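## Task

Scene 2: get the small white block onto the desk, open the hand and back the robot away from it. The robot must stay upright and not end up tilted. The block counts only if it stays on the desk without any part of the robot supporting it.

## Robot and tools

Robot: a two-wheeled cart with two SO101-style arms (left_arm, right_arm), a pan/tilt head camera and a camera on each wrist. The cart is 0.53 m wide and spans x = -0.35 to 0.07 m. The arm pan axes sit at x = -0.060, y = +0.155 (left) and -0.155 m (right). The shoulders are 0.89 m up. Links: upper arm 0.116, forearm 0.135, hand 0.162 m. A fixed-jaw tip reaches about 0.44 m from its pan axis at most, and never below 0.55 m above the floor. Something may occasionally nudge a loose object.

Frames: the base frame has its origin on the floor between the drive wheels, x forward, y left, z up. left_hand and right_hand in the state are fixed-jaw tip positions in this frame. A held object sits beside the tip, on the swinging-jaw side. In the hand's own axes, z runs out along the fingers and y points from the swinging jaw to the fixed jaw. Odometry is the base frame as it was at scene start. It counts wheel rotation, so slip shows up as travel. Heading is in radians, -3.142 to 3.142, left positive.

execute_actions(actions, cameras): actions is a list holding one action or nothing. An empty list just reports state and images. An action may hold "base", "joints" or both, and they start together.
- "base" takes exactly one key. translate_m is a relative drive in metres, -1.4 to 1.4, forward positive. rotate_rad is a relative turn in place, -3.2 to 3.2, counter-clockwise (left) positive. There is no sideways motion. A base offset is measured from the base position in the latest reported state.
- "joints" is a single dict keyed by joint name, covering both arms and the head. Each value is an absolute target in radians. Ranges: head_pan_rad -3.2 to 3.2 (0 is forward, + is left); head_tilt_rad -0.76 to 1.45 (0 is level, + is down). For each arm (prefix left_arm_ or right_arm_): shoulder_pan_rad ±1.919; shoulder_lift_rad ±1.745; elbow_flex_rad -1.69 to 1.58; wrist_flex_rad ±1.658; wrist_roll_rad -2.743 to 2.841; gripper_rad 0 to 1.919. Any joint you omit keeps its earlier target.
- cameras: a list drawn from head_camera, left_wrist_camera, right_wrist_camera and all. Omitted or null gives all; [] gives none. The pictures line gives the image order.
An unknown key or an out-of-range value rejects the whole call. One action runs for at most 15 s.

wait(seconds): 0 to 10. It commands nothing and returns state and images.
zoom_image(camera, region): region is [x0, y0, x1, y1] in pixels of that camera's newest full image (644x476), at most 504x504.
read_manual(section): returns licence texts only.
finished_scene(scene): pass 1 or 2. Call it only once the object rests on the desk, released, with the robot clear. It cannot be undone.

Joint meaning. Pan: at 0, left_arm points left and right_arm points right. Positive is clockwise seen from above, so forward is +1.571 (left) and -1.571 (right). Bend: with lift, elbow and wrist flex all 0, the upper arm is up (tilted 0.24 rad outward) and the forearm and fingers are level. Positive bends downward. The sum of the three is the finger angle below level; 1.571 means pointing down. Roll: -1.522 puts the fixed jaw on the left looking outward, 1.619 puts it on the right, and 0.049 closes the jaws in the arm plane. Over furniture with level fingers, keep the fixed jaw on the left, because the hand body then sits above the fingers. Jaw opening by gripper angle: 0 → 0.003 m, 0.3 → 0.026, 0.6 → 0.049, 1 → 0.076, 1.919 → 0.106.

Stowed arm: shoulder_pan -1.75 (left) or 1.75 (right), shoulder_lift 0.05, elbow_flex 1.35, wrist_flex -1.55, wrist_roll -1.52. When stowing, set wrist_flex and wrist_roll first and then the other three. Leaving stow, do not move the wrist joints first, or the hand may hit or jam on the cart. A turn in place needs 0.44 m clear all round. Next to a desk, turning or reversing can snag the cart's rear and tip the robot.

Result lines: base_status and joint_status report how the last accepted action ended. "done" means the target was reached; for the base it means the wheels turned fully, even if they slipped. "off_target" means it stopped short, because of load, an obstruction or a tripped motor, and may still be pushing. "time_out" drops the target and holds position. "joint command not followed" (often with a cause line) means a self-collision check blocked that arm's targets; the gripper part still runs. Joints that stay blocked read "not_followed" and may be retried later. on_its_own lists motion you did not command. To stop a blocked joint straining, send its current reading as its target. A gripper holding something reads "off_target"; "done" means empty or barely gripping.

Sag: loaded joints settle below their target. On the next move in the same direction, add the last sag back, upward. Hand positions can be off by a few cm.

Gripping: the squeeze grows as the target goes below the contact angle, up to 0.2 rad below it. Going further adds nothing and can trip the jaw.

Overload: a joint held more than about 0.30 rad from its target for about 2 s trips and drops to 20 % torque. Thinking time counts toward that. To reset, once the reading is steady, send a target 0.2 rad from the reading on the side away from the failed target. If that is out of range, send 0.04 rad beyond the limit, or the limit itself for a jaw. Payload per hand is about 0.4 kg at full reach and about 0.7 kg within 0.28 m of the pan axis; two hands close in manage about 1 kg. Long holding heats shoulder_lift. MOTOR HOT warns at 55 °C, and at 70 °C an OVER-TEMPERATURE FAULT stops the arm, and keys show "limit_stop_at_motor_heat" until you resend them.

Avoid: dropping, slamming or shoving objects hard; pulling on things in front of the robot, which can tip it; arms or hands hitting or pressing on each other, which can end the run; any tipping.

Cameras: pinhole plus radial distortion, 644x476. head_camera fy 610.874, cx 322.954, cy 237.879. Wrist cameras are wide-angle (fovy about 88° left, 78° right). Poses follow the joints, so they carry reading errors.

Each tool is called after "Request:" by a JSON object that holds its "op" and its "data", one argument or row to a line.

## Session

Request:
{"op": "execute_actions", "data": {
  "actions": []
}}

Scene clock: 0.00 s.
base_odometry: x=+0.000 y=+0.000 heading=+0.000 (m, m, rad; odometry frame)
base_status: not commanded
joint_positions: head_pan_rad=+0.019 head_tilt_rad=+0.004 left_arm_shoulder_pan_rad=-1.719 left_arm_shoulder_lift_rad=+0.030 left_arm_elbow_flex_rad=+1.347 left_arm_wrist_flex_rad=-1.600 left_arm_wrist_roll_rad=-1.527 left_arm_gripper_rad=+1.920 right_arm_shoulder_pan_rad=+1.762 right_arm_shoulder_lift_rad=+0.026 right_arm_elbow_flex_rad=+1.386 right_arm_wrist_flex_rad=-1.584 right_arm_wrist_roll_rad=-1.498 right_arm_gripper_rad=+1.920
joint_status: not commanded
left_hand: x=-0.3056 y=+0.1105 z=+0.9097 quat_wxyz=(-0.060, -0.622, -0.045, +0.779) (m; base frame)
right_hand: x=-0.3030 y=-0.1158 z=+0.9003 quat_wxyz=(-0.082, +0.642, -0.054, -0.760) (m; base frame)
pictures: head_camera, left_wrist_camera, right_wrist_camera
camera_calibration (this result's frames):
head_camera: T_world_to_cam=[[-0.0283663, -0.99864, 0.0437442, -0.052717], [0.0463919, -0.0450299, -0.997908, 1.19619], [0.99852, -0.0262776, 0.0476062, -0.0163367], [0, 0, 0, 1]] pos_world=[-0.0406764, 0.0007897, 1.19677]
left_wrist_camera: T_world_to_cam=[[-0.102542, 0.993232, 0.0545533, -0.196964], [0.327999, 0.0855364, -0.940798, 0.973131], [-0.939096, -0.078578, -0.33455, 0.0877207], [0, 0, 0, 1]] pos_world=[-0.257005, 0.119286, 0.955612]
right_wrist_camera: T_world_to_cam=[[0.147986, 0.988984, -0.00335426, 0.156767], [0.408502, -0.0642141, -0.910496, 0.956604], [-0.900681, 0.13337, -0.413505, 0.188427], [0, 0, 0, 1]] pos_world=[-0.244262, -0.118743, 0.949425]
Images, in order (width x height): head_camera 644x476, left_wrist_camera 644x476, right_wrist_camera 644x476.

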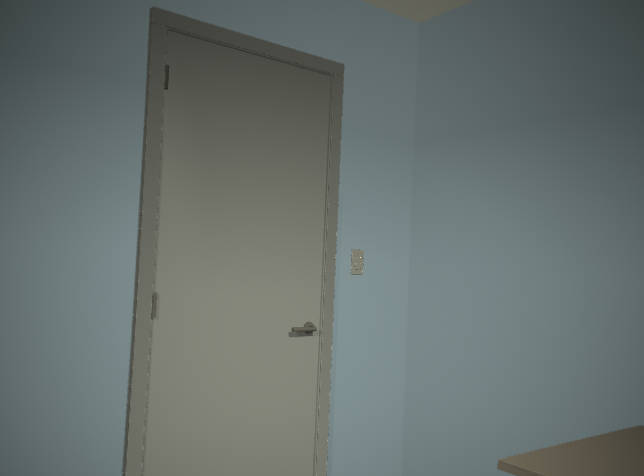

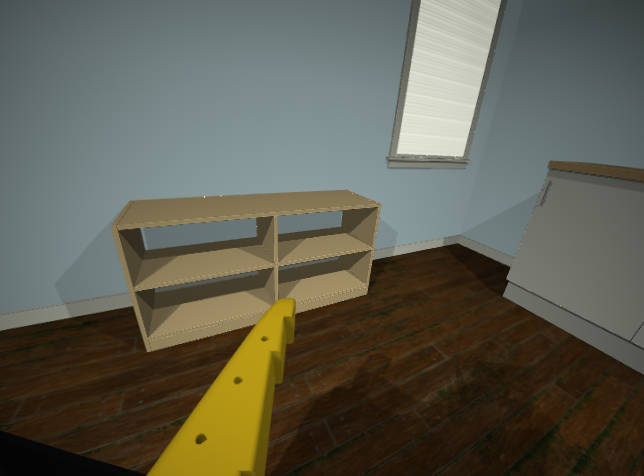

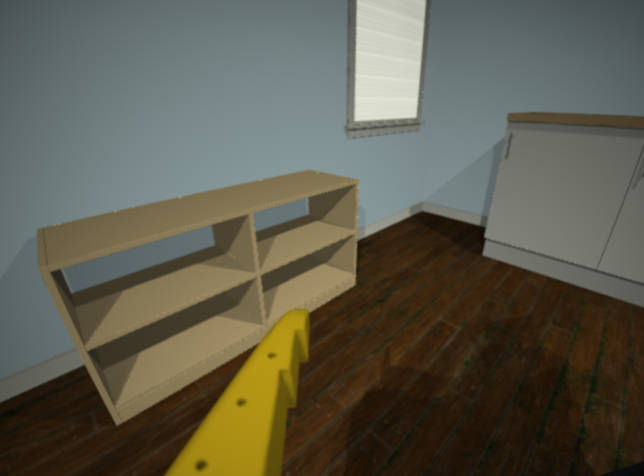

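The shelf looks empty and the desk seems to be ahead on the right. I'll check the counter behind me on the left.

Request:
{"op": "execute_actions", "data": {
  "actions": [
    {"joints": {"head_pan_rad": 2.0, "head_tilt_rad": 0.3}}
  ],
  "cameras": ["head_camera"]
}}

Scene clock: 4.07 s.
base_odometry: x=+0.000 y=+0.000 heading=+0.000 (m, m, rad; odometry frame)
base_status: not commanded
joint_positions: head_pan_rad=+1.990 head_tilt_rad=+0.293 left_arm_shoulder_pan_rad=-1.719 left_arm_shoulder_lift_rad=+0.030 left_arm_elbow_flex_rad=+1.347 left_arm_wrist_flex_rad=-1.600 left_arm_wrist_roll_rad=-1.527 left_arm_gripper_rad=+1.920 right_arm_shoulder_pan_rad=+1.762 right_arm_shoulder_lift_rad=+0.026 right_arm_elbow_flex_rad=+1.386 right_arm_wrist_flex_rad=-1.584 right_arm_wrist_roll_rad=-1.498 right_arm_gripper_rad=+1.920
joint_status: all done
left_hand: x=-0.3056 y=+0.1105 z=+0.9097 quat_wxyz=(-0.060, -0.622, -0.045, +0.779) (m; base frame)
right_hand: x=-0.3030 y=-0.1158 z=+0.9003 quat_wxyz=(-0.082, +0.642, -0.054, -0.760) (m; base frame)
pictures: head_camera
camera_calibration (this result's frames):
head_camera: T_world_to_cam=[[0.924797, 0.376421, 0.0553046, -0.0212244], [0.139713, -0.200791, -0.96962, 1.16802], [-0.353881, 0.904428, -0.238281, 0.249157], [0, 0, 0, 1]] pos_world=[-0.0553873, 0.0171716, 1.19308]
Images, in order (width x height): head_camera 644x476.

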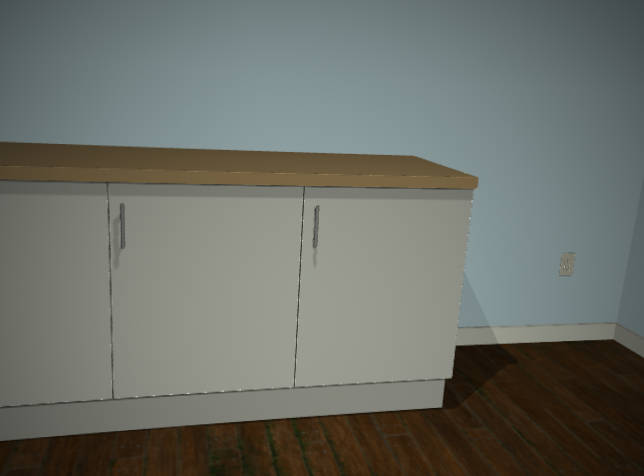

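Request:
{"op": "execute_actions", "data": {
  "actions": [
    {"joints": {"head_pan_rad": 2.75, "head_tilt_rad": 0.3}}
  ],
  "cameras": ["head_camera"]
}}

Scene clock: 7.23 s.
base_odometry: x=+0.000 y=+0.000 heading=+0.000 (m, m, rad; odometry frame)
base_status: not commanded
joint_positions: head_pan_rad=+2.740 head_tilt_rad=+0.293 left_arm_shoulder_pan_rad=-1.719 left_arm_shoulder_lift_rad=+0.030 left_arm_elbow_flex_rad=+1.347 left_arm_wrist_flex_rad=-1.600 left_arm_wrist_roll_rad=-1.527 left_arm_gripper_rad=+1.920 right_arm_shoulder_pan_rad=+1.762 right_arm_shoulder_lift_rad=+0.026 right_arm_elbow_flex_rad=+1.386 right_arm_wrist_flex_rad=-1.584 right_arm_wrist_roll_rad=-1.498 right_arm_gripper_rad=+1.920
joint_status: all done
left_hand: x=-0.3056 y=+0.1105 z=+0.9097 quat_wxyz=(-0.060, -0.622, -0.045, +0.779) (m; base frame)
right_hand: x=-0.3030 y=-0.1158 z=+0.9003 quat_wxyz=(-0.082, +0.642, -0.054, -0.760) (m; base frame)
pictures: head_camera
camera_calibration (this result's frames):
head_camera: T_world_to_cam=[[0.420081, 0.9058, 0.0553046, -0.0449461], [0.239095, -0.0516837, -0.96962, 1.17269], [-0.875423, 0.420542, -0.238284, 0.224647], [0, 0, 0, 1]] pos_world=[-0.0648418, 0.00684724, 1.19308]
Images, in order (width x height): head_camera 644x476.

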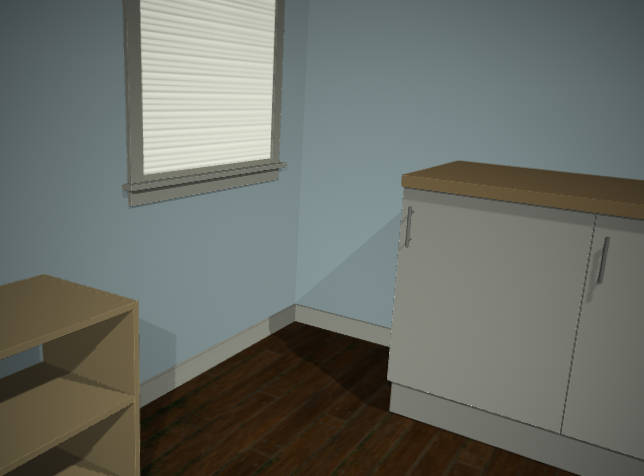

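Request:
{"op": "execute_actions", "data": {
  "actions": [
    {"joints": {"head_pan_rad": -0.75, "head_tilt_rad": 0.4}}
  ],
  "cameras": ["head_camera"]
}}

Scene clock: 12.40 s.
base_odometry: x=+0.000 y=+0.000 heading=+0.000 (m, m, rad; odometry frame)
base_status: not commanded
joint_positions: head_pan_rad=-0.740 head_tilt_rad=+0.393 left_arm_shoulder_pan_rad=-1.719 left_arm_shoulder_lift_rad=+0.030 left_arm_elbow_flex_rad=+1.347 left_arm_wrist_flex_rad=-1.600 left_arm_wrist_roll_rad=-1.527 left_arm_gripper_rad=+1.920 right_arm_shoulder_pan_rad=+1.762 right_arm_shoulder_lift_rad=+0.026 right_arm_elbow_flex_rad=+1.386 right_arm_wrist_flex_rad=-1.584 right_arm_wrist_roll_rad=-1.498 right_arm_gripper_rad=+1.920
joint_status: all done
left_hand: x=-0.3056 y=+0.1105 z=+0.9097 quat_wxyz=(-0.060, -0.622, -0.045, +0.779) (m; base frame)
right_hand: x=-0.3030 y=-0.1158 z=+0.9003 quat_wxyz=(-0.082, +0.642, -0.054, -0.760) (m; base frame)
pictures: head_camera
camera_calibration (this result's frames):
head_camera: T_world_to_cam=[[-0.692753, -0.718815, 0.0582939, -0.10069], [-0.279269, 0.19286, -0.940645, 1.11498], [0.664908, -0.667914, -0.334347, 0.407612], [0, 0, 0, 1]] pos_world=[-0.0293991, -0.0151617, 1.19095]
Images, in order (width x height): head_camera 644x476.

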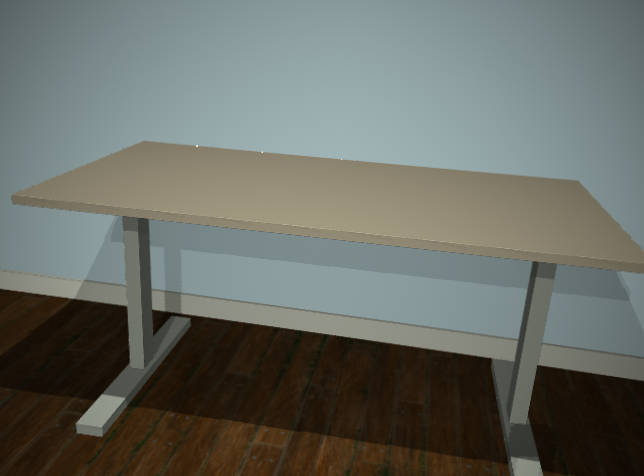

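Request:
{"op": "execute_actions", "data": {
  "actions": [
    {"joints": {"head_pan_rad": -1.65, "head_tilt_rad": 0.45}}
  ],
  "cameras": ["head_camera"]
}}

Request:
{"op": "execute_actions", "data": {
  "actions": [
    {"joints": {"head_pan_rad": -2.55, "head_tilt_rad": 0.5}}
  ],
  "cameras": ["head_camera"]
}}

Scene clock: 18.53 s.
base_odometry: x=+0.000 y=+0.000 heading=+0.000 (m, m, rad; odometry frame)
base_status: not commanded
joint_positions: head_pan_rad=-1.640 head_tilt_rad=+0.443 left_arm_shoulder_pan_rad=-1.719 left_arm_shoulder_lift_rad=+0.030 left_arm_elbow_flex_rad=+1.347 left_arm_wrist_flex_rad=-1.600 left_arm_wrist_roll_rad=-1.527 left_arm_gripper_rad=+1.920 right_arm_shoulder_pan_rad=+1.762 right_arm_shoulder_lift_rad=+0.026 right_arm_elbow_flex_rad=+1.386 right_arm_wrist_flex_rad=-1.584 right_arm_wrist_roll_rad=-1.498 right_arm_gripper_rad=+1.920
joint_status: all done
left_hand: x=-0.3056 y=+0.1105 z=+0.9097 quat_wxyz=(-0.060, -0.622, -0.045, +0.779) (m; base frame)
right_hand: x=-0.3030 y=-0.1158 z=+0.9003 quat_wxyz=(-0.082, +0.642, -0.054, -0.760) (m; base frame)
pictures: head_camera
camera_calibration (this result's frames):
head_camera: T_world_to_cam=[[-0.993894, 0.0928783, 0.0595695, -0.116312], [-0.0192896, 0.385304, -0.922588, 1.10641], [-0.108641, -0.918104, -0.381159, 0.425136], [0, 0, 0, 1]] pos_world=[-0.0480723, -0.0251824, 1.18973]
Images, in order (width x height): head_camera 644x476.

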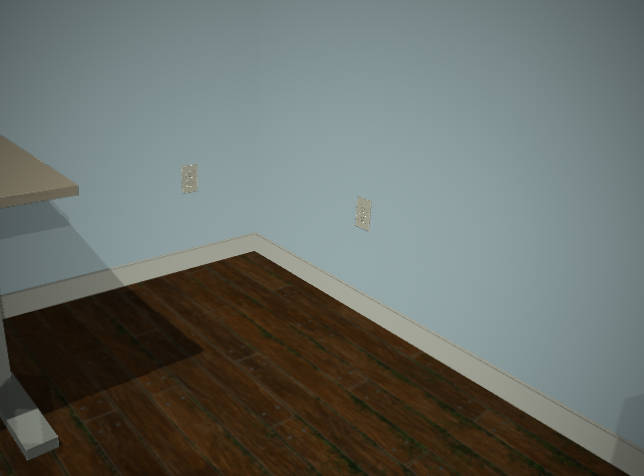

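Scene clock: 19.93 s.
base_odometry: x=+0.000 y=+0.000 heading=+0.000 (m, m, rad; odometry frame)
base_status: not commanded
joint_positions: head_pan_rad=-2.540 head_tilt_rad=+0.494 left_arm_shoulder_pan_rad=-1.719 left_arm_shoulder_lift_rad=+0.030 left_arm_elbow_flex_rad=+1.347 left_arm_wrist_flex_rad=-1.600 left_arm_wrist_roll_rad=-1.527 left_arm_gripper_rad=+1.920 right_arm_shoulder_pan_rad=+1.762 right_arm_shoulder_lift_rad=+0.026 right_arm_elbow_flex_rad=+1.386 right_arm_wrist_flex_rad=-1.584 right_arm_wrist_roll_rad=-1.498 right_arm_gripper_rad=+1.920
joint_status: all done
left_hand: x=-0.3056 y=+0.1105 z=+0.9097 quat_wxyz=(-0.060, -0.622, -0.045, +0.779) (m; base frame)
right_hand: x=-0.3030 y=-0.1158 z=+0.9003 quat_wxyz=(-0.082, +0.642, -0.054, -0.760) (m; base frame)
pictures: head_camera
camera_calibration (this result's frames):
head_camera: T_world_to_cam=[[-0.547551, 0.834568, 0.060695, -0.0966291], [0.327592, 0.280543, -0.902208, 1.09926], [-0.769982, -0.474121, -0.42701, 0.446826], [0, 0, 0, 1]] pos_world=[-0.0689686, -0.0158956, 1.18842]
Images, in order (width x height): head_camera 644x476.

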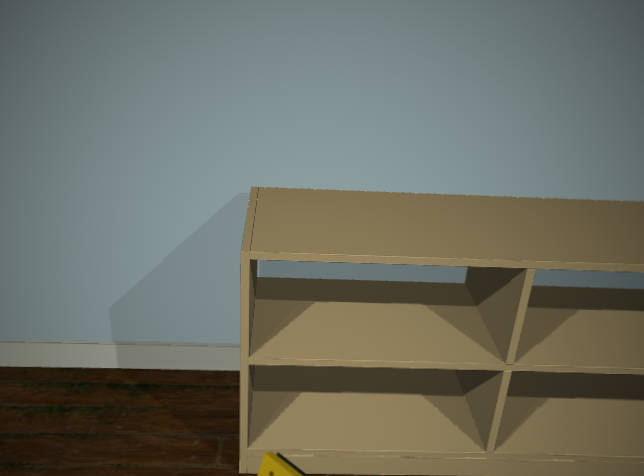

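Nothing on the shelf either. I'll check the robot's own cart tray behind the head.

Request:
{"op": "execute_actions", "data": {
  "actions": [
    {"joints": {"head_pan_rad": -3.14, "head_tilt_rad": 1.15}}
  ],
  "cameras": ["head_camera"]
}}

Scene clock: 23.87 s.
base_odometry: x=+0.000 y=+0.000 heading=+0.000 (m, m, rad; odometry frame)
base_status: not commanded
joint_positions: head_pan_rad=-3.130 head_tilt_rad=+1.145 left_arm_shoulder_pan_rad=-1.719 left_arm_shoulder_lift_rad=+0.030 left_arm_elbow_flex_rad=+1.347 left_arm_wrist_flex_rad=-1.600 left_arm_wrist_roll_rad=-1.527 left_arm_gripper_rad=+1.920 right_arm_shoulder_pan_rad=+1.762 right_arm_shoulder_lift_rad=+0.026 right_arm_elbow_flex_rad=+1.386 right_arm_wrist_flex_rad=-1.584 right_arm_wrist_roll_rad=-1.498 right_arm_gripper_rad=+1.920
joint_status: all done
left_hand: x=-0.3056 y=+0.1105 z=+0.9097 quat_wxyz=(-0.060, -0.622, -0.045, +0.779) (m; base frame)
right_hand: x=-0.3030 y=-0.1158 z=+0.9003 quat_wxyz=(-0.082, +0.642, -0.054, -0.760) (m; base frame)
pictures: head_camera
camera_calibration (this result's frames):
head_camera: T_world_to_cam=[[-0.0317451, 0.997636, 0.0609428, -0.0726715], [0.887487, 0.0561812, -0.457396, 0.613593], [-0.459739, 0.0395659, -0.887172, 0.991055], [0, 0, 0, 1]] pos_world=[-0.091236, -0.00118462, 1.16432]
Images, in order (width x height): head_camera 644x476.

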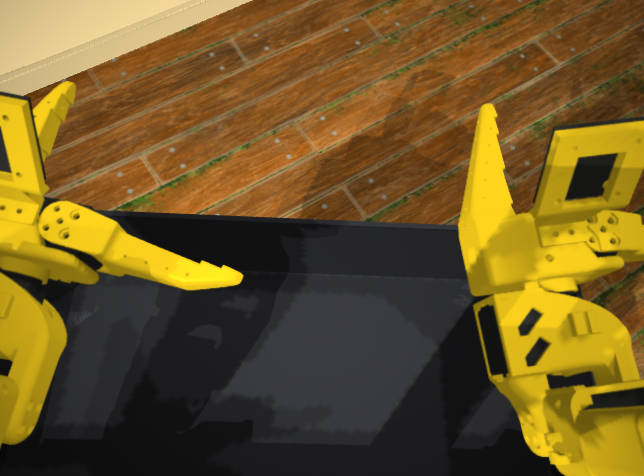

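Request:
{"op": "execute_actions", "data": {
  "actions": [
    {"joints": {"head_pan_rad": -3.14, "head_tilt_rad": 1.45}}
  ],
  "cameras": ["head_camera"]
}}

Request:
{"op": "execute_actions", "data": {
  "actions": [
    {"joints": {"head_pan_rad": 0.1, "head_tilt_rad": 0.55}}
  ],
  "cameras": ["head_camera"]
}}

Request:
{"op": "execute_actions", "data": {
  "actions": [
    {"joints": {"head_pan_rad": 1.0, "head_tilt_rad": 0.45}}
  ],
  "cameras": ["head_camera"]
}}

Scene clock: 28.33 s.
base_odometry: x=+0.000 y=+0.000 heading=+0.000 (m, m, rad; odometry frame)
base_status: not commanded
joint_positions: head_pan_rad=-3.130 head_tilt_rad=+1.445 left_arm_shoulder_pan_rad=-1.719 left_arm_shoulder_lift_rad=+0.030 left_arm_elbow_flex_rad=+1.347 left_arm_wrist_flex_rad=-1.600 left_arm_wrist_roll_rad=-1.527 left_arm_gripper_rad=+1.920 right_arm_shoulder_pan_rad=+1.762 right_arm_shoulder_lift_rad=+0.026 right_arm_elbow_flex_rad=+1.386 right_arm_wrist_flex_rad=-1.584 right_arm_wrist_roll_rad=-1.498 right_arm_gripper_rad=+1.920
joint_status: all done
left_hand: x=-0.3056 y=+0.1105 z=+0.9097 quat_wxyz=(-0.060, -0.622, -0.045, +0.779) (m; base frame)
right_hand: x=-0.3030 y=-0.1158 z=+0.9003 quat_wxyz=(-0.082, +0.642, -0.054, -0.760) (m; base frame)
pictures: head_camera
camera_calibration (this result's frames):
head_camera: T_world_to_cam=[[-0.0488516, 0.997438, 0.0522594, -0.0634808], [0.982982, 0.0572885, -0.174543, 0.292517], [-0.177089, 0.0428433, -0.983262, 1.11494], [0, 0, 0, 1]] pos_world=[-0.0931961, -0.00120735, 1.15065]
Images, in order (width x height): head_camera 644x476.

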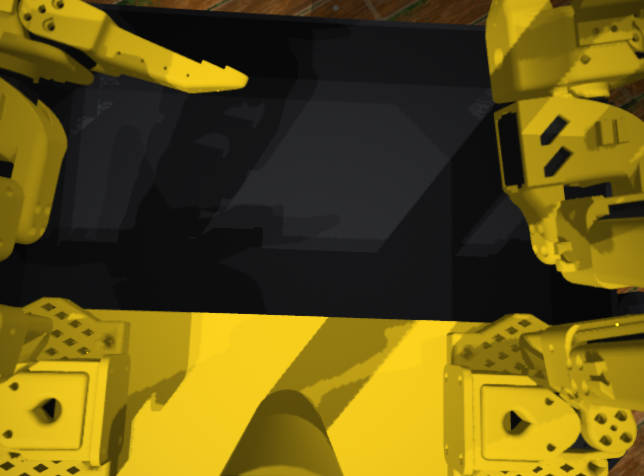

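Scene clock: 31.27 s.
base_odometry: x=+0.000 y=+0.000 heading=+0.000 (m, m, rad; odometry frame)
base_status: not commanded
joint_positions: head_pan_rad=+0.090 head_tilt_rad=+0.564 left_arm_shoulder_pan_rad=-1.719 left_arm_shoulder_lift_rad=+0.030 left_arm_elbow_flex_rad=+1.347 left_arm_wrist_flex_rad=-1.600 left_arm_wrist_roll_rad=-1.527 left_arm_gripper_rad=+1.920 right_arm_shoulder_pan_rad=+1.762 right_arm_shoulder_lift_rad=+0.026 right_arm_elbow_flex_rad=+1.386 right_arm_wrist_flex_rad=-1.584 right_arm_wrist_roll_rad=-1.498 right_arm_gripper_rad=+1.920
joint_status: all done
left_hand: x=-0.3056 y=+0.1105 z=+0.9097 quat_wxyz=(-0.060, -0.622, -0.045, +0.779) (m; base frame)
right_hand: x=-0.3030 y=-0.1158 z=+0.9003 quat_wxyz=(-0.082, +0.642, -0.054, -0.760) (m; base frame)
pictures: head_camera
camera_calibration (this result's frames):
head_camera: T_world_to_cam=[[0.0731595, -0.99539, 0.0620126, -0.0689722], [-0.484991, -0.0898401, -0.869892, 1.02387], [0.871454, 0.0335653, -0.489328, 0.595702], [0, 0, 0, 1]] pos_world=[-0.0175135, 0.00333528, 1.18643]
Images, in order (width x height): head_camera 644x476.

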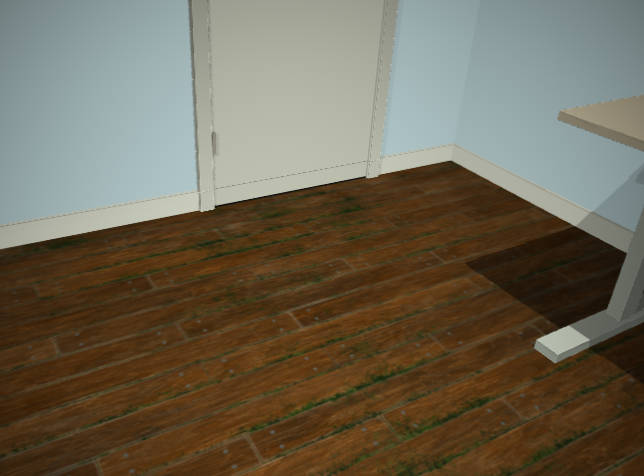

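Scene clock: 32.67 s.
base_odometry: x=+0.000 y=+0.000 heading=+0.000 (m, m, rad; odometry frame)
base_status: not commanded
joint_positions: head_pan_rad=+0.990 head_tilt_rad=+0.464 left_arm_shoulder_pan_rad=-1.719 left_arm_shoulder_lift_rad=+0.030 left_arm_elbow_flex_rad=+1.347 left_arm_wrist_flex_rad=-1.600 left_arm_wrist_roll_rad=-1.527 left_arm_gripper_rad=+1.920 right_arm_shoulder_pan_rad=+1.762 right_arm_shoulder_lift_rad=+0.026 right_arm_elbow_flex_rad=+1.386 right_arm_wrist_flex_rad=-1.584 right_arm_wrist_roll_rad=-1.498 right_arm_gripper_rad=+1.920
joint_status: all done
left_hand: x=-0.3056 y=+0.1105 z=+0.9097 quat_wxyz=(-0.060, -0.622, -0.045, +0.779) (m; base frame)
right_hand: x=-0.3030 y=-0.1158 z=+0.9003 quat_wxyz=(-0.082, +0.642, -0.054, -0.760) (m; base frame)
pictures: head_camera
camera_calibration (this result's frames):
head_camera: T_world_to_cam=[[0.821831, -0.566559, 0.0600374, -0.0315113], [-0.181921, -0.36082, -0.91472, 1.08971], [0.539906, 0.740824, -0.399602, 0.476845], [0, 0, 0, 1]] pos_world=[-0.0333131, 0.0220785, 1.18922]
Images, in order (width x height): head_camera 644x476.

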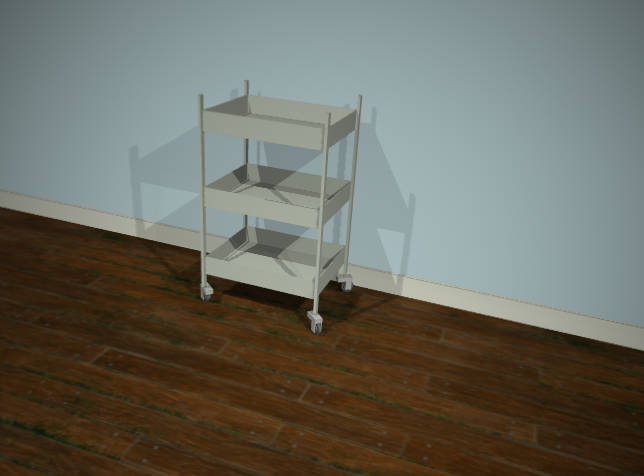

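There's a three-tier utility trolley, and the block is probably in its top tray. I'll zoom in.

Request:
{"op": "zoom_image", "data": {
  "camera": "head_camera",
  "region": [180, 70, 380, 340]
}}

Region (180, 70, 380, 340) of head_camera's 644x476 image, scaled by 1.867; it fills the left 373 columns of this view, and the rest is white.

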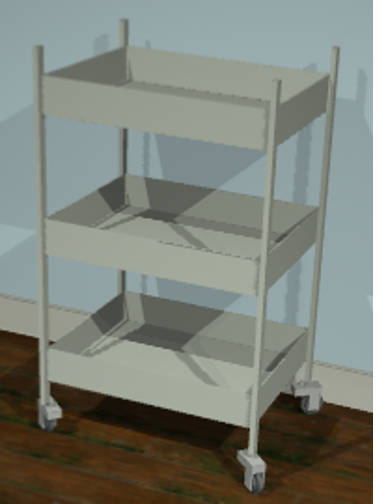

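Request:
{"op": "execute_actions", "data": {
  "actions": [
    {"base": {"rotate_rad": 1.2}, "joints": {"head_pan_rad": -0.45, "head_tilt_rad": 0.6, "left_arm_shoulder_pan_rad": 0.6, "left_arm_shoulder_lift_rad": -0.2, "left_arm_elbow_flex_rad": 1.0}}
  ],
  "cameras": []
}}

Request:
{"op": "execute_actions", "data": {
  "actions": [
    {"base": {"translate_m": 1.4}, "joints": {"left_arm_shoulder_lift_rad": 0.25, "left_arm_elbow_flex_rad": -0.32, "left_arm_wrist_flex_rad": 1.5, "left_arm_wrist_roll_rad": -1.52}}
  ],
  "cameras": ["head_camera"]
}}

Scene clock: 69.17 s.
base_odometry: x=-0.001 y=+0.000 heading=+1.199 (m, m, rad; odometry frame)
base_status: done
joint_positions: head_pan_rad=-0.440 head_tilt_rad=+0.594 left_arm_shoulder_pan_rad=+0.588 left_arm_shoulder_lift_rad=-0.167 left_arm_elbow_flex_rad=+1.029 left_arm_wrist_flex_rad=-1.600 left_arm_wrist_roll_rad=-1.527 left_arm_gripper_rad=+1.920 right_arm_shoulder_pan_rad=+1.762 right_arm_shoulder_lift_rad=+0.026 right_arm_elbow_flex_rad=+1.386 right_arm_wrist_flex_rad=-1.584 right_arm_wrist_roll_rad=-1.498 right_arm_gripper_rad=+1.920
joint_status: all done
left_hand: x=+0.0723 y=+0.3673 z=+1.0183 quat_wxyz=(+0.805, -0.190, +0.357, +0.433) (m; base frame)
right_hand: x=-0.3030 y=-0.1158 z=+0.9003 quat_wxyz=(-0.082, +0.642, -0.054, -0.760) (m; base frame)
pictures: none
No camera images: the call's "cameras" was empty. Leave "cameras" out to get every camera's image.

Scene clock: 77.00 s.
base_odometry: x=+0.507 y=+1.305 heading=+1.197 (m, m, rad; odometry frame)
base_status: done
joint_positions: head_pan_rad=-0.440 head_tilt_rad=+0.594 left_arm_shoulder_pan_rad=+0.591 left_arm_shoulder_lift_rad=+0.260 left_arm_elbow_flex_rad=-0.287 left_arm_wrist_flex_rad=+1.489 left_arm_wrist_roll_rad=-1.527 left_arm_gripper_rad=+1.920 right_arm_shoulder_pan_rad=+1.762 right_arm_shoulder_lift_rad=+0.026 right_arm_elbow_flex_rad=+1.386 right_arm_wrist_flex_rad=-1.584 right_arm_wrist_roll_rad=-1.498 right_arm_gripper_rad=+1.920
joint_status: all done
left_hand: x=+0.0664 y=+0.3571 z=+0.8448 quat_wxyz=(+0.048, -0.468, +0.882, +0.026) (m; base frame)
right_hand: x=-0.3030 y=-0.1158 z=+0.9003 quat_wxyz=(-0.082, +0.642, -0.054, -0.760) (m; base frame)
pictures: head_camera
camera_calibration (this result's frames):
head_camera: T_world_to_cam=[[-0.438504, -0.896554, 0.0624871, -0.0935666], [-0.487489, 0.178867, -0.854612, 1.00616], [0.755029, -0.405213, -0.515494, 0.620347], [0, 0, 0, 1]] pos_world=[-0.0189157, -0.0124842, 1.18551]
Images, in order (width x height): head_camera 644x476.

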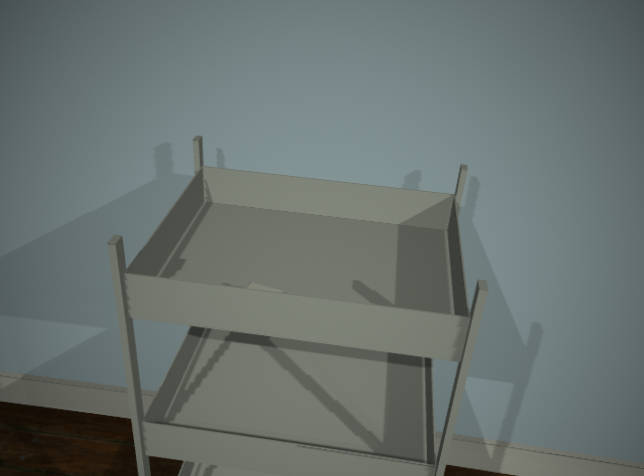

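Request:
{"op": "zoom_image", "data": {
  "camera": "head_camera",
  "region": [180, 240, 360, 340]
}}

Region (180, 240, 360, 340) of head_camera's 644x476 image, scaled by 2.800.

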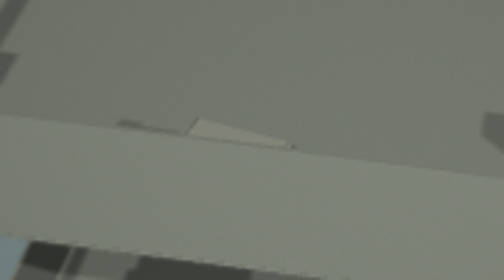

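Request:
{"op": "execute_actions", "data": {
  "actions": [
    {"base": {"rotate_rad": -0.585}, "joints": {"head_pan_rad": 0.4, "head_tilt_rad": 1.05}}
  ],
  "cameras": []
}}

Request:
{"op": "execute_actions", "data": {
  "actions": [
    {"base": {"translate_m": 0.4}}
  ],
  "cameras": ["head_camera", "left_wrist_camera"]
}}

Scene clock: 110.77 s.
base_odometry: x=+0.507 y=+1.304 heading=+0.613 (m, m, rad; odometry frame)
base_status: done
joint_positions: head_pan_rad=+0.390 head_tilt_rad=+1.045 left_arm_shoulder_pan_rad=+0.591 left_arm_shoulder_lift_rad=+0.260 left_arm_elbow_flex_rad=-0.287 left_arm_wrist_flex_rad=+1.489 left_arm_wrist_roll_rad=-1.527 left_arm_gripper_rad=+1.920 right_arm_shoulder_pan_rad=+1.762 right_arm_shoulder_lift_rad=+0.026 right_arm_elbow_flex_rad=+1.386 right_arm_wrist_flex_rad=-1.584 right_arm_wrist_roll_rad=-1.498 right_arm_gripper_rad=+1.920
joint_status: all done
left_hand: x=+0.0664 y=+0.3571 z=+0.8448 quat_wxyz=(+0.048, -0.468, +0.882, +0.026) (m; base frame)
right_hand: x=-0.3030 y=-0.1158 z=+0.9003 quat_wxyz=(-0.082, +0.642, -0.054, -0.760) (m; base frame)
pictures: none
No camera images: the call's "cameras" was empty. Leave "cameras" out to get every camera's image.

Scene clock: 113.60 s.
base_odometry: x=+0.835 y=+1.534 heading=+0.612 (m, m, rad; odometry frame)
base_status: done
joint_positions: head_pan_rad=+0.390 head_tilt_rad=+1.045 left_arm_shoulder_pan_rad=+0.591 left_arm_shoulder_lift_rad=+0.260 left_arm_elbow_flex_rad=-0.287 left_arm_wrist_flex_rad=+1.489 left_arm_wrist_roll_rad=-1.527 left_arm_gripper_rad=+1.920 right_arm_shoulder_pan_rad=+1.762 right_arm_shoulder_lift_rad=+0.026 right_arm_elbow_flex_rad=+1.386 right_arm_wrist_flex_rad=-1.584 right_arm_wrist_roll_rad=-1.498 right_arm_gripper_rad=+1.920
joint_status: not commanded
left_hand: x=+0.0664 y=+0.3571 z=+0.8448 quat_wxyz=(+0.048, -0.468, +0.882, +0.026) (m; base frame)
right_hand: x=-0.3030 y=-0.1158 z=+0.9003 quat_wxyz=(-0.082, +0.642, -0.054, -0.760) (m; base frame)
pictures: head_camera, left_wrist_camera
camera_calibration (this result's frames):
head_camera: T_world_to_cam=[[0.392482, -0.917623, 0.0626527, -0.0547009], [-0.757548, -0.361143, -0.54378, 0.635705], [0.521612, 0.165962, -0.836886, 0.979299], [0, 0, 0, 1]] pos_world=[-0.00776829, 0.0168595, 1.16867]
left_wrist_camera: T_world_to_cam=[[0.861275, -0.506668, 0.0386421, 0.0849066], [-0.469304, -0.763989, 0.442803, -0.0435676], [-0.194832, -0.39951, -0.895786, 0.974033], [0, 0, 0, 1]] pos_world=[0.0961985, 0.39887, 0.888536]
Images, in order (width x height): head_camera 644x476, left_wrist_camera 644x476.

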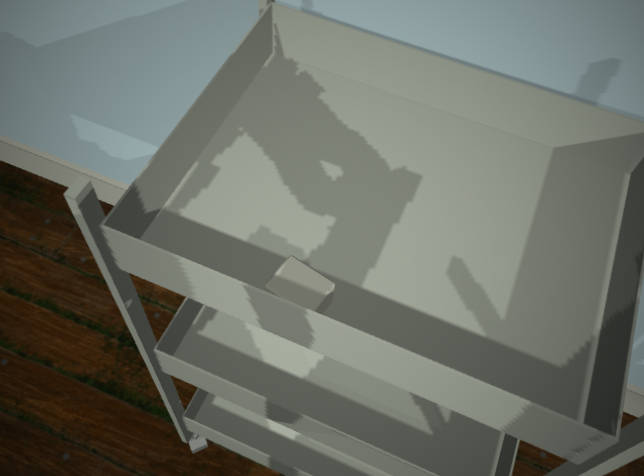

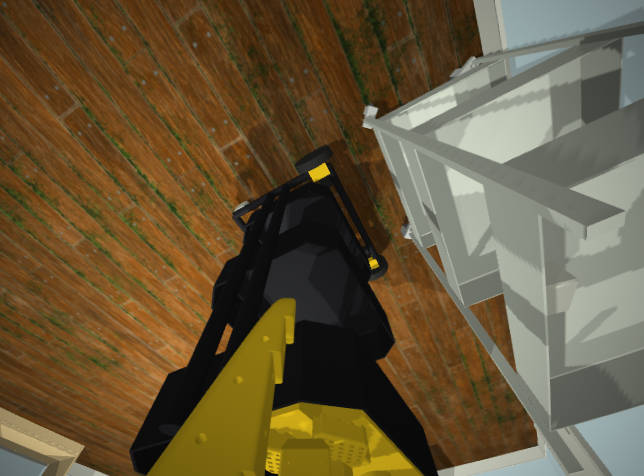

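Request:
{"op": "zoom_image", "data": {
  "camera": "head_camera",
  "region": [220, 210, 390, 350]
}}

Region (220, 210, 390, 350) of head_camera's 644x476 image, scaled by 2.965; it fills the top 415 rows of this view, and the rest is white.

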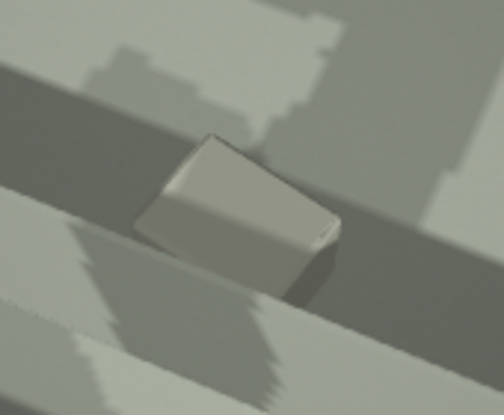

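Request:
{"op": "execute_actions", "data": {
  "actions": [
    {"base": {"translate_m": 0.05}, "joints": {"left_arm_shoulder_pan_rad": 1.68, "left_arm_wrist_roll_rad": -1.61, "left_arm_gripper_rad": 0.95, "head_pan_rad": 0.45, "head_tilt_rad": 1.15}}
  ],
  "cameras": ["head_camera", "left_wrist_camera"]
}}

Scene clock: 146.63 s.
base_odometry: x=+0.876 y=+1.563 heading=+0.612 (m, m, rad; odometry frame)
base_status: done
joint_positions: head_pan_rad=+0.440 head_tilt_rad=+1.145 left_arm_shoulder_pan_rad=+1.668 left_arm_shoulder_lift_rad=+0.260 left_arm_elbow_flex_rad=-0.287 left_arm_wrist_flex_rad=+1.489 left_arm_wrist_roll_rad=-1.599 left_arm_gripper_rad=+0.959 right_arm_shoulder_pan_rad=+1.762 right_arm_shoulder_lift_rad=+0.026 right_arm_elbow_flex_rad=+1.386 right_arm_wrist_flex_rad=-1.584 right_arm_wrist_roll_rad=-1.498 right_arm_gripper_rad=+1.920
joint_status: all done
left_hand: x=+0.1784 y=+0.1395 z=+0.8449 quat_wxyz=(+0.054, +0.087, +0.995, -0.001) (m; base frame)
right_hand: x=-0.3030 y=-0.1158 z=+0.9003 quat_wxyz=(-0.082, +0.642, -0.054, -0.760) (m; base frame)
pictures: head_camera, left_wrist_camera
camera_calibration (this result's frames):
head_camera: T_world_to_cam=[[0.443344, -0.894277, 0.0609418, -0.0503411], [-0.783954, -0.419818, -0.45735, 0.534982], [0.434582, 0.154988, -0.887196, 1.03312], [0, 0, 0, 1]] pos_world=[-0.00725371, 0.0194556, 1.16432]
left_wrist_camera: T_world_to_cam=[[-0.109224, -0.993538, 0.0308622, 0.125785], [-0.889674, 0.111559, 0.442758, -0.204352], [-0.44334, 0.0209026, -0.89611, 0.89495], [0, 0, 0, 1]] pos_world=[0.228699, 0.129063, 0.88857]
Images, in order (width x height): head_camera 644x476, left_wrist_camera 644x476.

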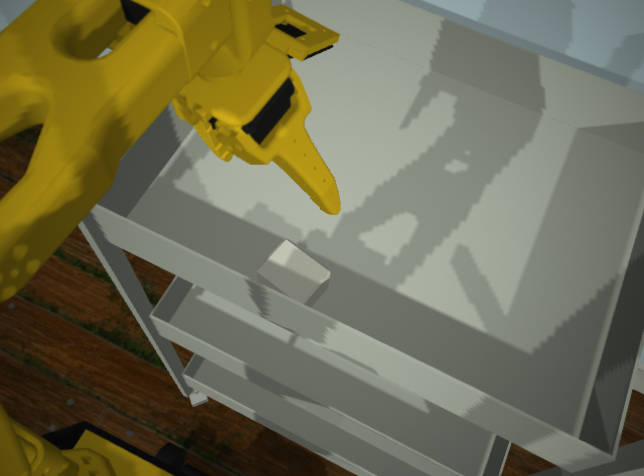

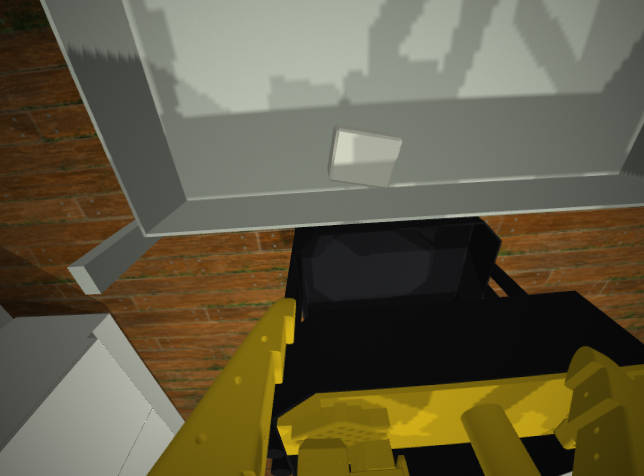

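Request:
{"op": "execute_actions", "data": {
  "actions": []
}}

Scene clock: 159.27 s.
base_odometry: x=+0.876 y=+1.563 heading=+0.612 (m, m, rad; odometry frame)
base_status: done
joint_positions: head_pan_rad=+0.440 head_tilt_rad=+1.145 left_arm_shoulder_pan_rad=+1.668 left_arm_shoulder_lift_rad=+0.260 left_arm_elbow_flex_rad=-0.287 left_arm_wrist_flex_rad=+1.489 left_arm_wrist_roll_rad=-1.599 left_arm_gripper_rad=+0.959 right_arm_shoulder_pan_rad=+1.762 right_arm_shoulder_lift_rad=+0.026 right_arm_elbow_flex_rad=+1.386 right_arm_wrist_flex_rad=-1.584 right_arm_wrist_roll_rad=-1.498 right_arm_gripper_rad=+1.920
joint_status: all done
left_hand: x=+0.1784 y=+0.1395 z=+0.8449 quat_wxyz=(+0.054, +0.087, +0.995, -0.001) (m; base frame)
right_hand: x=-0.3030 y=-0.1158 z=+0.9003 quat_wxyz=(-0.082, +0.642, -0.054, -0.760) (m; base frame)
pictures: head_camera, left_wrist_camera, right_wrist_camera
camera_calibration (this result's frames):
head_camera: T_world_to_cam=[[0.443344, -0.894277, 0.0609418, -0.0503411], [-0.783954, -0.419818, -0.45735, 0.534982], [0.434582, 0.154988, -0.887196, 1.03312], [0, 0, 0, 1]] pos_world=[-0.00725371, 0.0194556, 1.16432]
left_wrist_camera: T_world_to_cam=[[-0.109224, -0.993538, 0.0308622, 0.125785], [-0.889674, 0.111559, 0.442758, -0.204352], [-0.44334, 0.0209026, -0.89611, 0.89495], [0, 0, 0, 1]] pos_world=[0.228699, 0.129063, 0.88857]
right_wrist_camera: T_world_to_cam=[[0.147986, 0.988984, -0.00335426, 0.156767], [0.408502, -0.0642141, -0.910496, 0.956604], [-0.900681, 0.13337, -0.413505, 0.188427], [0, 0, 0, 1]] pos_world=[-0.244262, -0.118743, 0.949425]
Images, in order (width x height): head_camera 644x476, left_wrist_camera 644x476, right_wrist_camera 644x476.

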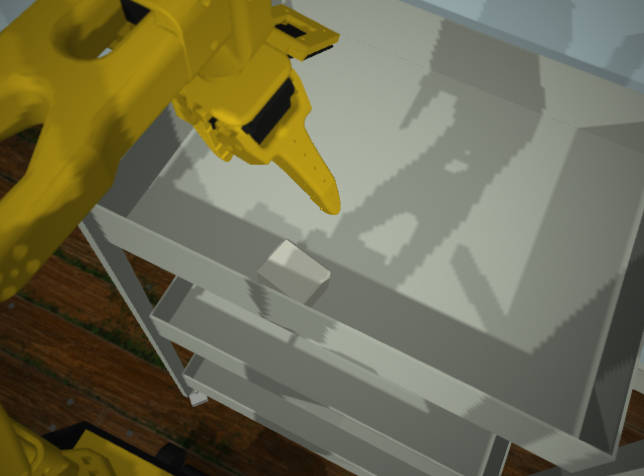

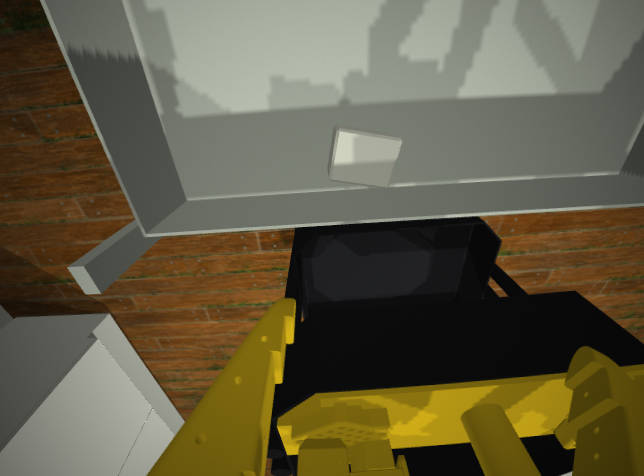

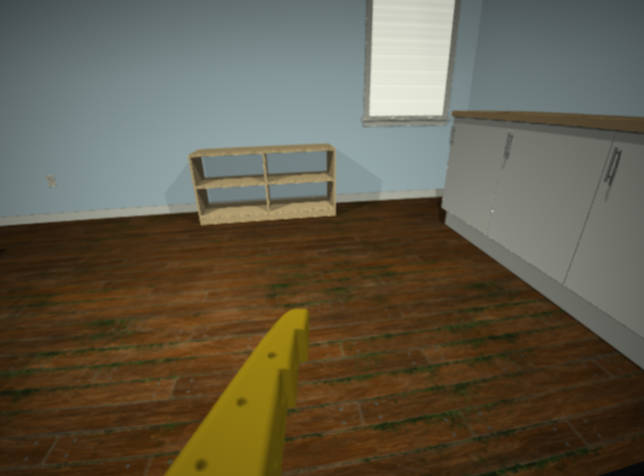

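Request:
{"op": "zoom_image", "data": {
  "camera": "left_wrist_camera",
  "region": [260, 90, 480, 250]
}}

Request:
{"op": "zoom_image", "data": {
  "camera": "head_camera",
  "region": [200, 180, 400, 330]
}}

Region (260, 90, 480, 250) of left_wrist_camera's 644x476 image, scaled by 2.291; it fills the top 367 rows of this view, and the rest is white.

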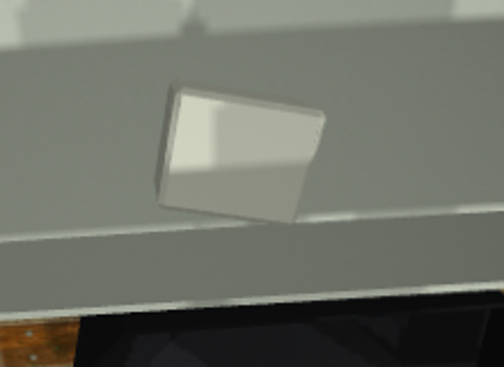

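Region (200, 180, 400, 330) of head_camera's 644x476 image, scaled by 2.520; it fills the top 378 rows of this view, and the rest is white.

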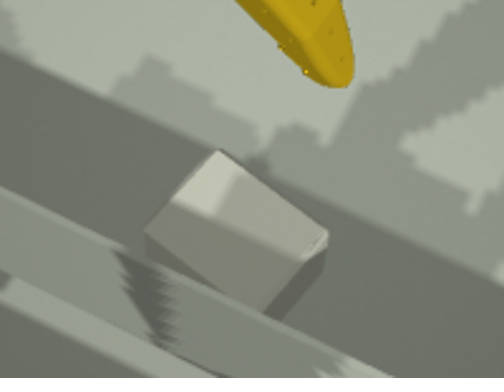

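Request:
{"op": "execute_actions", "data": {
  "actions": [
    {"joints": {"left_arm_shoulder_pan_rad": 1.725, "left_arm_shoulder_lift_rad": 0.84, "left_arm_elbow_flex_rad": -0.76, "left_arm_wrist_flex_rad": 1.44, "left_arm_wrist_roll_rad": -1.635, "left_arm_gripper_rad": 0.96}}
  ],
  "cameras": ["head_camera", "left_wrist_camera"]
}}

Scene clock: 217.30 s.
base_odometry: x=+0.876 y=+1.563 heading=+0.612 (m, m, rad; odometry frame)
base_status: not commanded
joint_positions: head_pan_rad=+0.440 head_tilt_rad=+1.145 left_arm_shoulder_pan_rad=+1.714 left_arm_shoulder_lift_rad=+0.852 left_arm_elbow_flex_rad=-0.727 left_arm_wrist_flex_rad=+1.451 left_arm_wrist_roll_rad=-1.624 left_arm_gripper_rad=+0.959 right_arm_shoulder_pan_rad=+1.762 right_arm_shoulder_lift_rad=+0.026 right_arm_elbow_flex_rad=+1.386 right_arm_wrist_flex_rad=-1.584 right_arm_wrist_roll_rad=-1.498 right_arm_gripper_rad=+1.920
joint_status: all done
left_hand: x=+0.2061 y=+0.1244 z=+0.7749 quat_wxyz=(-0.003, +0.122, +0.993, +0.000) (m; base frame)
right_hand: x=-0.3030 y=-0.1158 z=+0.9003 quat_wxyz=(-0.082, +0.642, -0.054, -0.760) (m; base frame)
pictures: head_camera, left_wrist_camera
camera_calibration (this result's frames):
head_camera: T_world_to_cam=[[0.443344, -0.894277, 0.0609418, -0.050341], [-0.783954, -0.419818, -0.45735, 0.534982], [0.434582, 0.154988, -0.887196, 1.03312], [0, 0, 0, 1]] pos_world=[-0.0072537, 0.0194556, 1.16432]
left_wrist_camera: T_world_to_cam=[[-0.175476, -0.983958, 0.0321765, 0.127415], [-0.824449, 0.164735, 0.541429, -0.243547], [-0.538044, 0.06848, -0.84013, 0.815041], [0, 0, 0, 1]] pos_world=[0.260095, 0.109678, 0.812504]
Images, in order (width x height): head_camera 644x476, left_wrist_camera 644x476.

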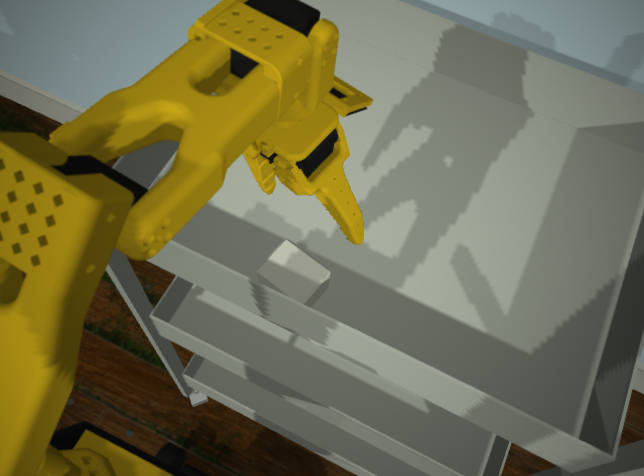

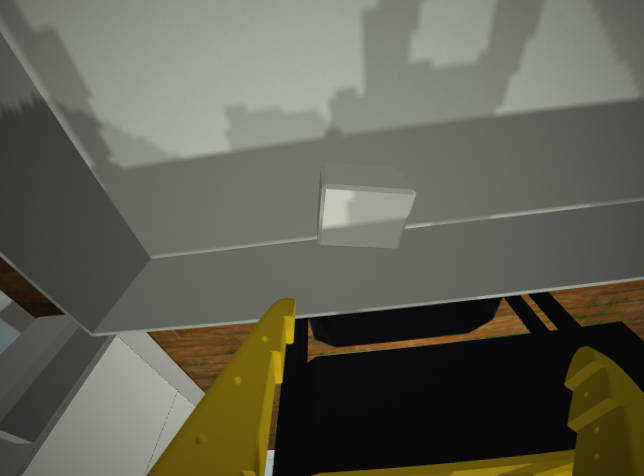

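Request:
{"op": "zoom_image", "data": {
  "camera": "left_wrist_camera",
  "region": [250, 130, 490, 330]
}}

Region (250, 130, 490, 330) of left_wrist_camera's 644x476 image, scaled by 2.100.

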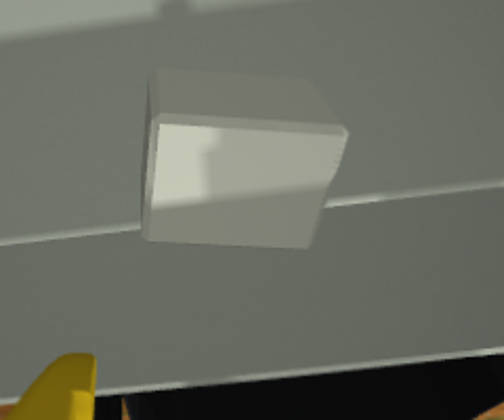

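Request:
{"op": "execute_actions", "data": {
  "actions": [
    {"joints": {"left_arm_elbow_flex_rad": -0.54, "left_arm_wrist_flex_rad": 1.245}}
  ],
  "cameras": ["left_wrist_camera"]
}}

Scene clock: 260.27 s.
base_odometry: x=+0.876 y=+1.563 heading=+0.612 (m, m, rad; odometry frame)
base_status: not commanded
joint_positions: head_pan_rad=+0.440 head_tilt_rad=+1.145 left_arm_shoulder_pan_rad=+1.714 left_arm_shoulder_lift_rad=+0.854 left_arm_elbow_flex_rad=-0.537 left_arm_wrist_flex_rad=+1.256 left_arm_wrist_roll_rad=-1.624 left_arm_gripper_rad=+0.959 right_arm_shoulder_pan_rad=+1.762 right_arm_shoulder_lift_rad=+0.026 right_arm_elbow_flex_rad=+1.386 right_arm_wrist_flex_rad=-1.584 right_arm_wrist_roll_rad=-1.498 right_arm_gripper_rad=+1.920
joint_status: all done
left_hand: x=+0.2021 y=+0.1250 z=+0.7493 quat_wxyz=(-0.001, +0.122, +0.993, +0.000) (m; base frame)
right_hand: x=-0.3030 y=-0.1158 z=+0.9003 quat_wxyz=(-0.082, +0.642, -0.054, -0.760) (m; base frame)
pictures: left_wrist_camera
camera_calibration (this result's frames):
left_wrist_camera: T_world_to_cam=[[-0.175574, -0.983944, 0.0320746, 0.128196], [-0.826089, 0.164972, 0.538851, -0.230918], [-0.535491, 0.0681116, -0.84179, 0.792097], [0, 0, 0, 1]] pos_world=[0.255909, 0.110282, 0.787098]
Images, in order (width x height): left_wrist_camera 644x476.

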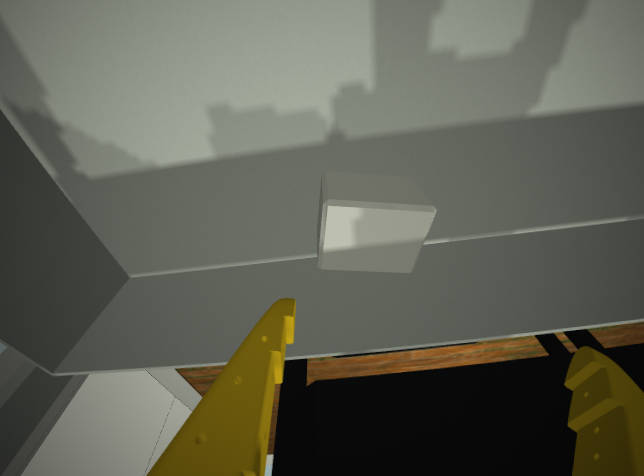

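Request:
{"op": "zoom_image", "data": {
  "camera": "left_wrist_camera",
  "region": [250, 150, 490, 370]
}}

Region (250, 150, 490, 370) of left_wrist_camera's 644x476 image, scaled by 2.100; it fills the top 462 rows of this view, and the rest is white.

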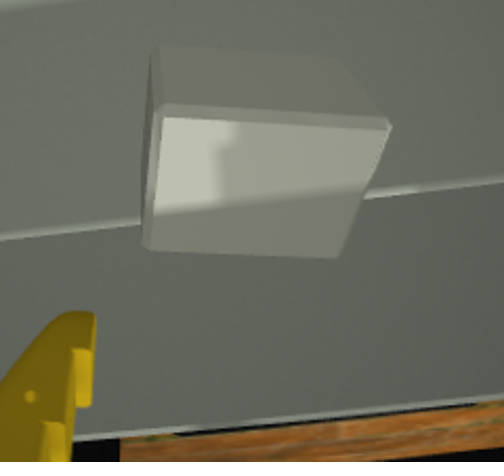

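Request:
{"op": "execute_actions", "data": {
  "actions": [
    {"joints": {"left_arm_shoulder_lift_rad": 0.99, "left_arm_wrist_flex_rad": 1.095}}
  ],
  "cameras": ["left_wrist_camera"]
}}

Scene clock: 282.50 s.
base_odometry: x=+0.876 y=+1.563 heading=+0.612 (m, m, rad; odometry frame)
base_status: not commanded
joint_positions: head_pan_rad=+0.440 head_tilt_rad=+1.145 left_arm_shoulder_pan_rad=+1.714 left_arm_shoulder_lift_rad=+1.002 left_arm_elbow_flex_rad=-0.537 left_arm_wrist_flex_rad=+1.106 left_arm_wrist_roll_rad=-1.624 left_arm_gripper_rad=+0.959 right_arm_shoulder_pan_rad=+1.762 right_arm_shoulder_lift_rad=+0.026 right_arm_elbow_flex_rad=+1.386 right_arm_wrist_flex_rad=-1.584 right_arm_wrist_roll_rad=-1.498 right_arm_gripper_rad=+1.920
joint_status: all done
left_hand: x=+0.2021 y=+0.1250 z=+0.7146 quat_wxyz=(+0.000, +0.122, +0.993, +0.000) (m; base frame)
right_hand: x=-0.3030 y=-0.1158 z=+0.9003 quat_wxyz=(-0.082, +0.642, -0.054, -0.760) (m; base frame)
pictures: left_wrist_camera
camera_calibration (this result's frames):
left_wrist_camera: T_world_to_cam=[[-0.175622, -0.983937, 0.0320236, 0.129356], [-0.826907, 0.16509, 0.53756, -0.211121], [-0.534212, 0.0679271, -0.842617, 0.763232], [0, 0, 0, 1]] pos_world=[0.255868, 0.110288, 0.75246]
Images, in order (width x height): left_wrist_camera 644x476.

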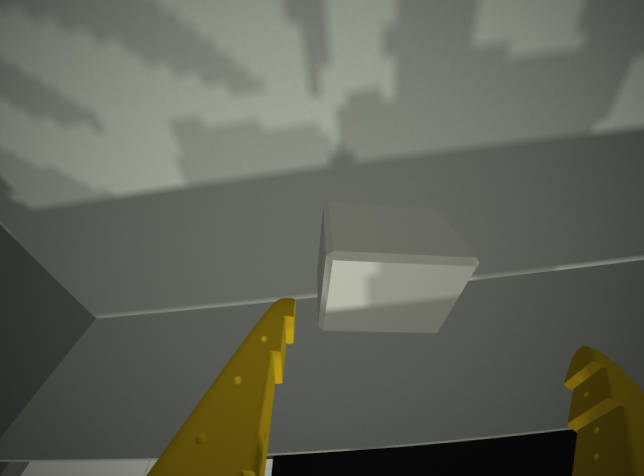

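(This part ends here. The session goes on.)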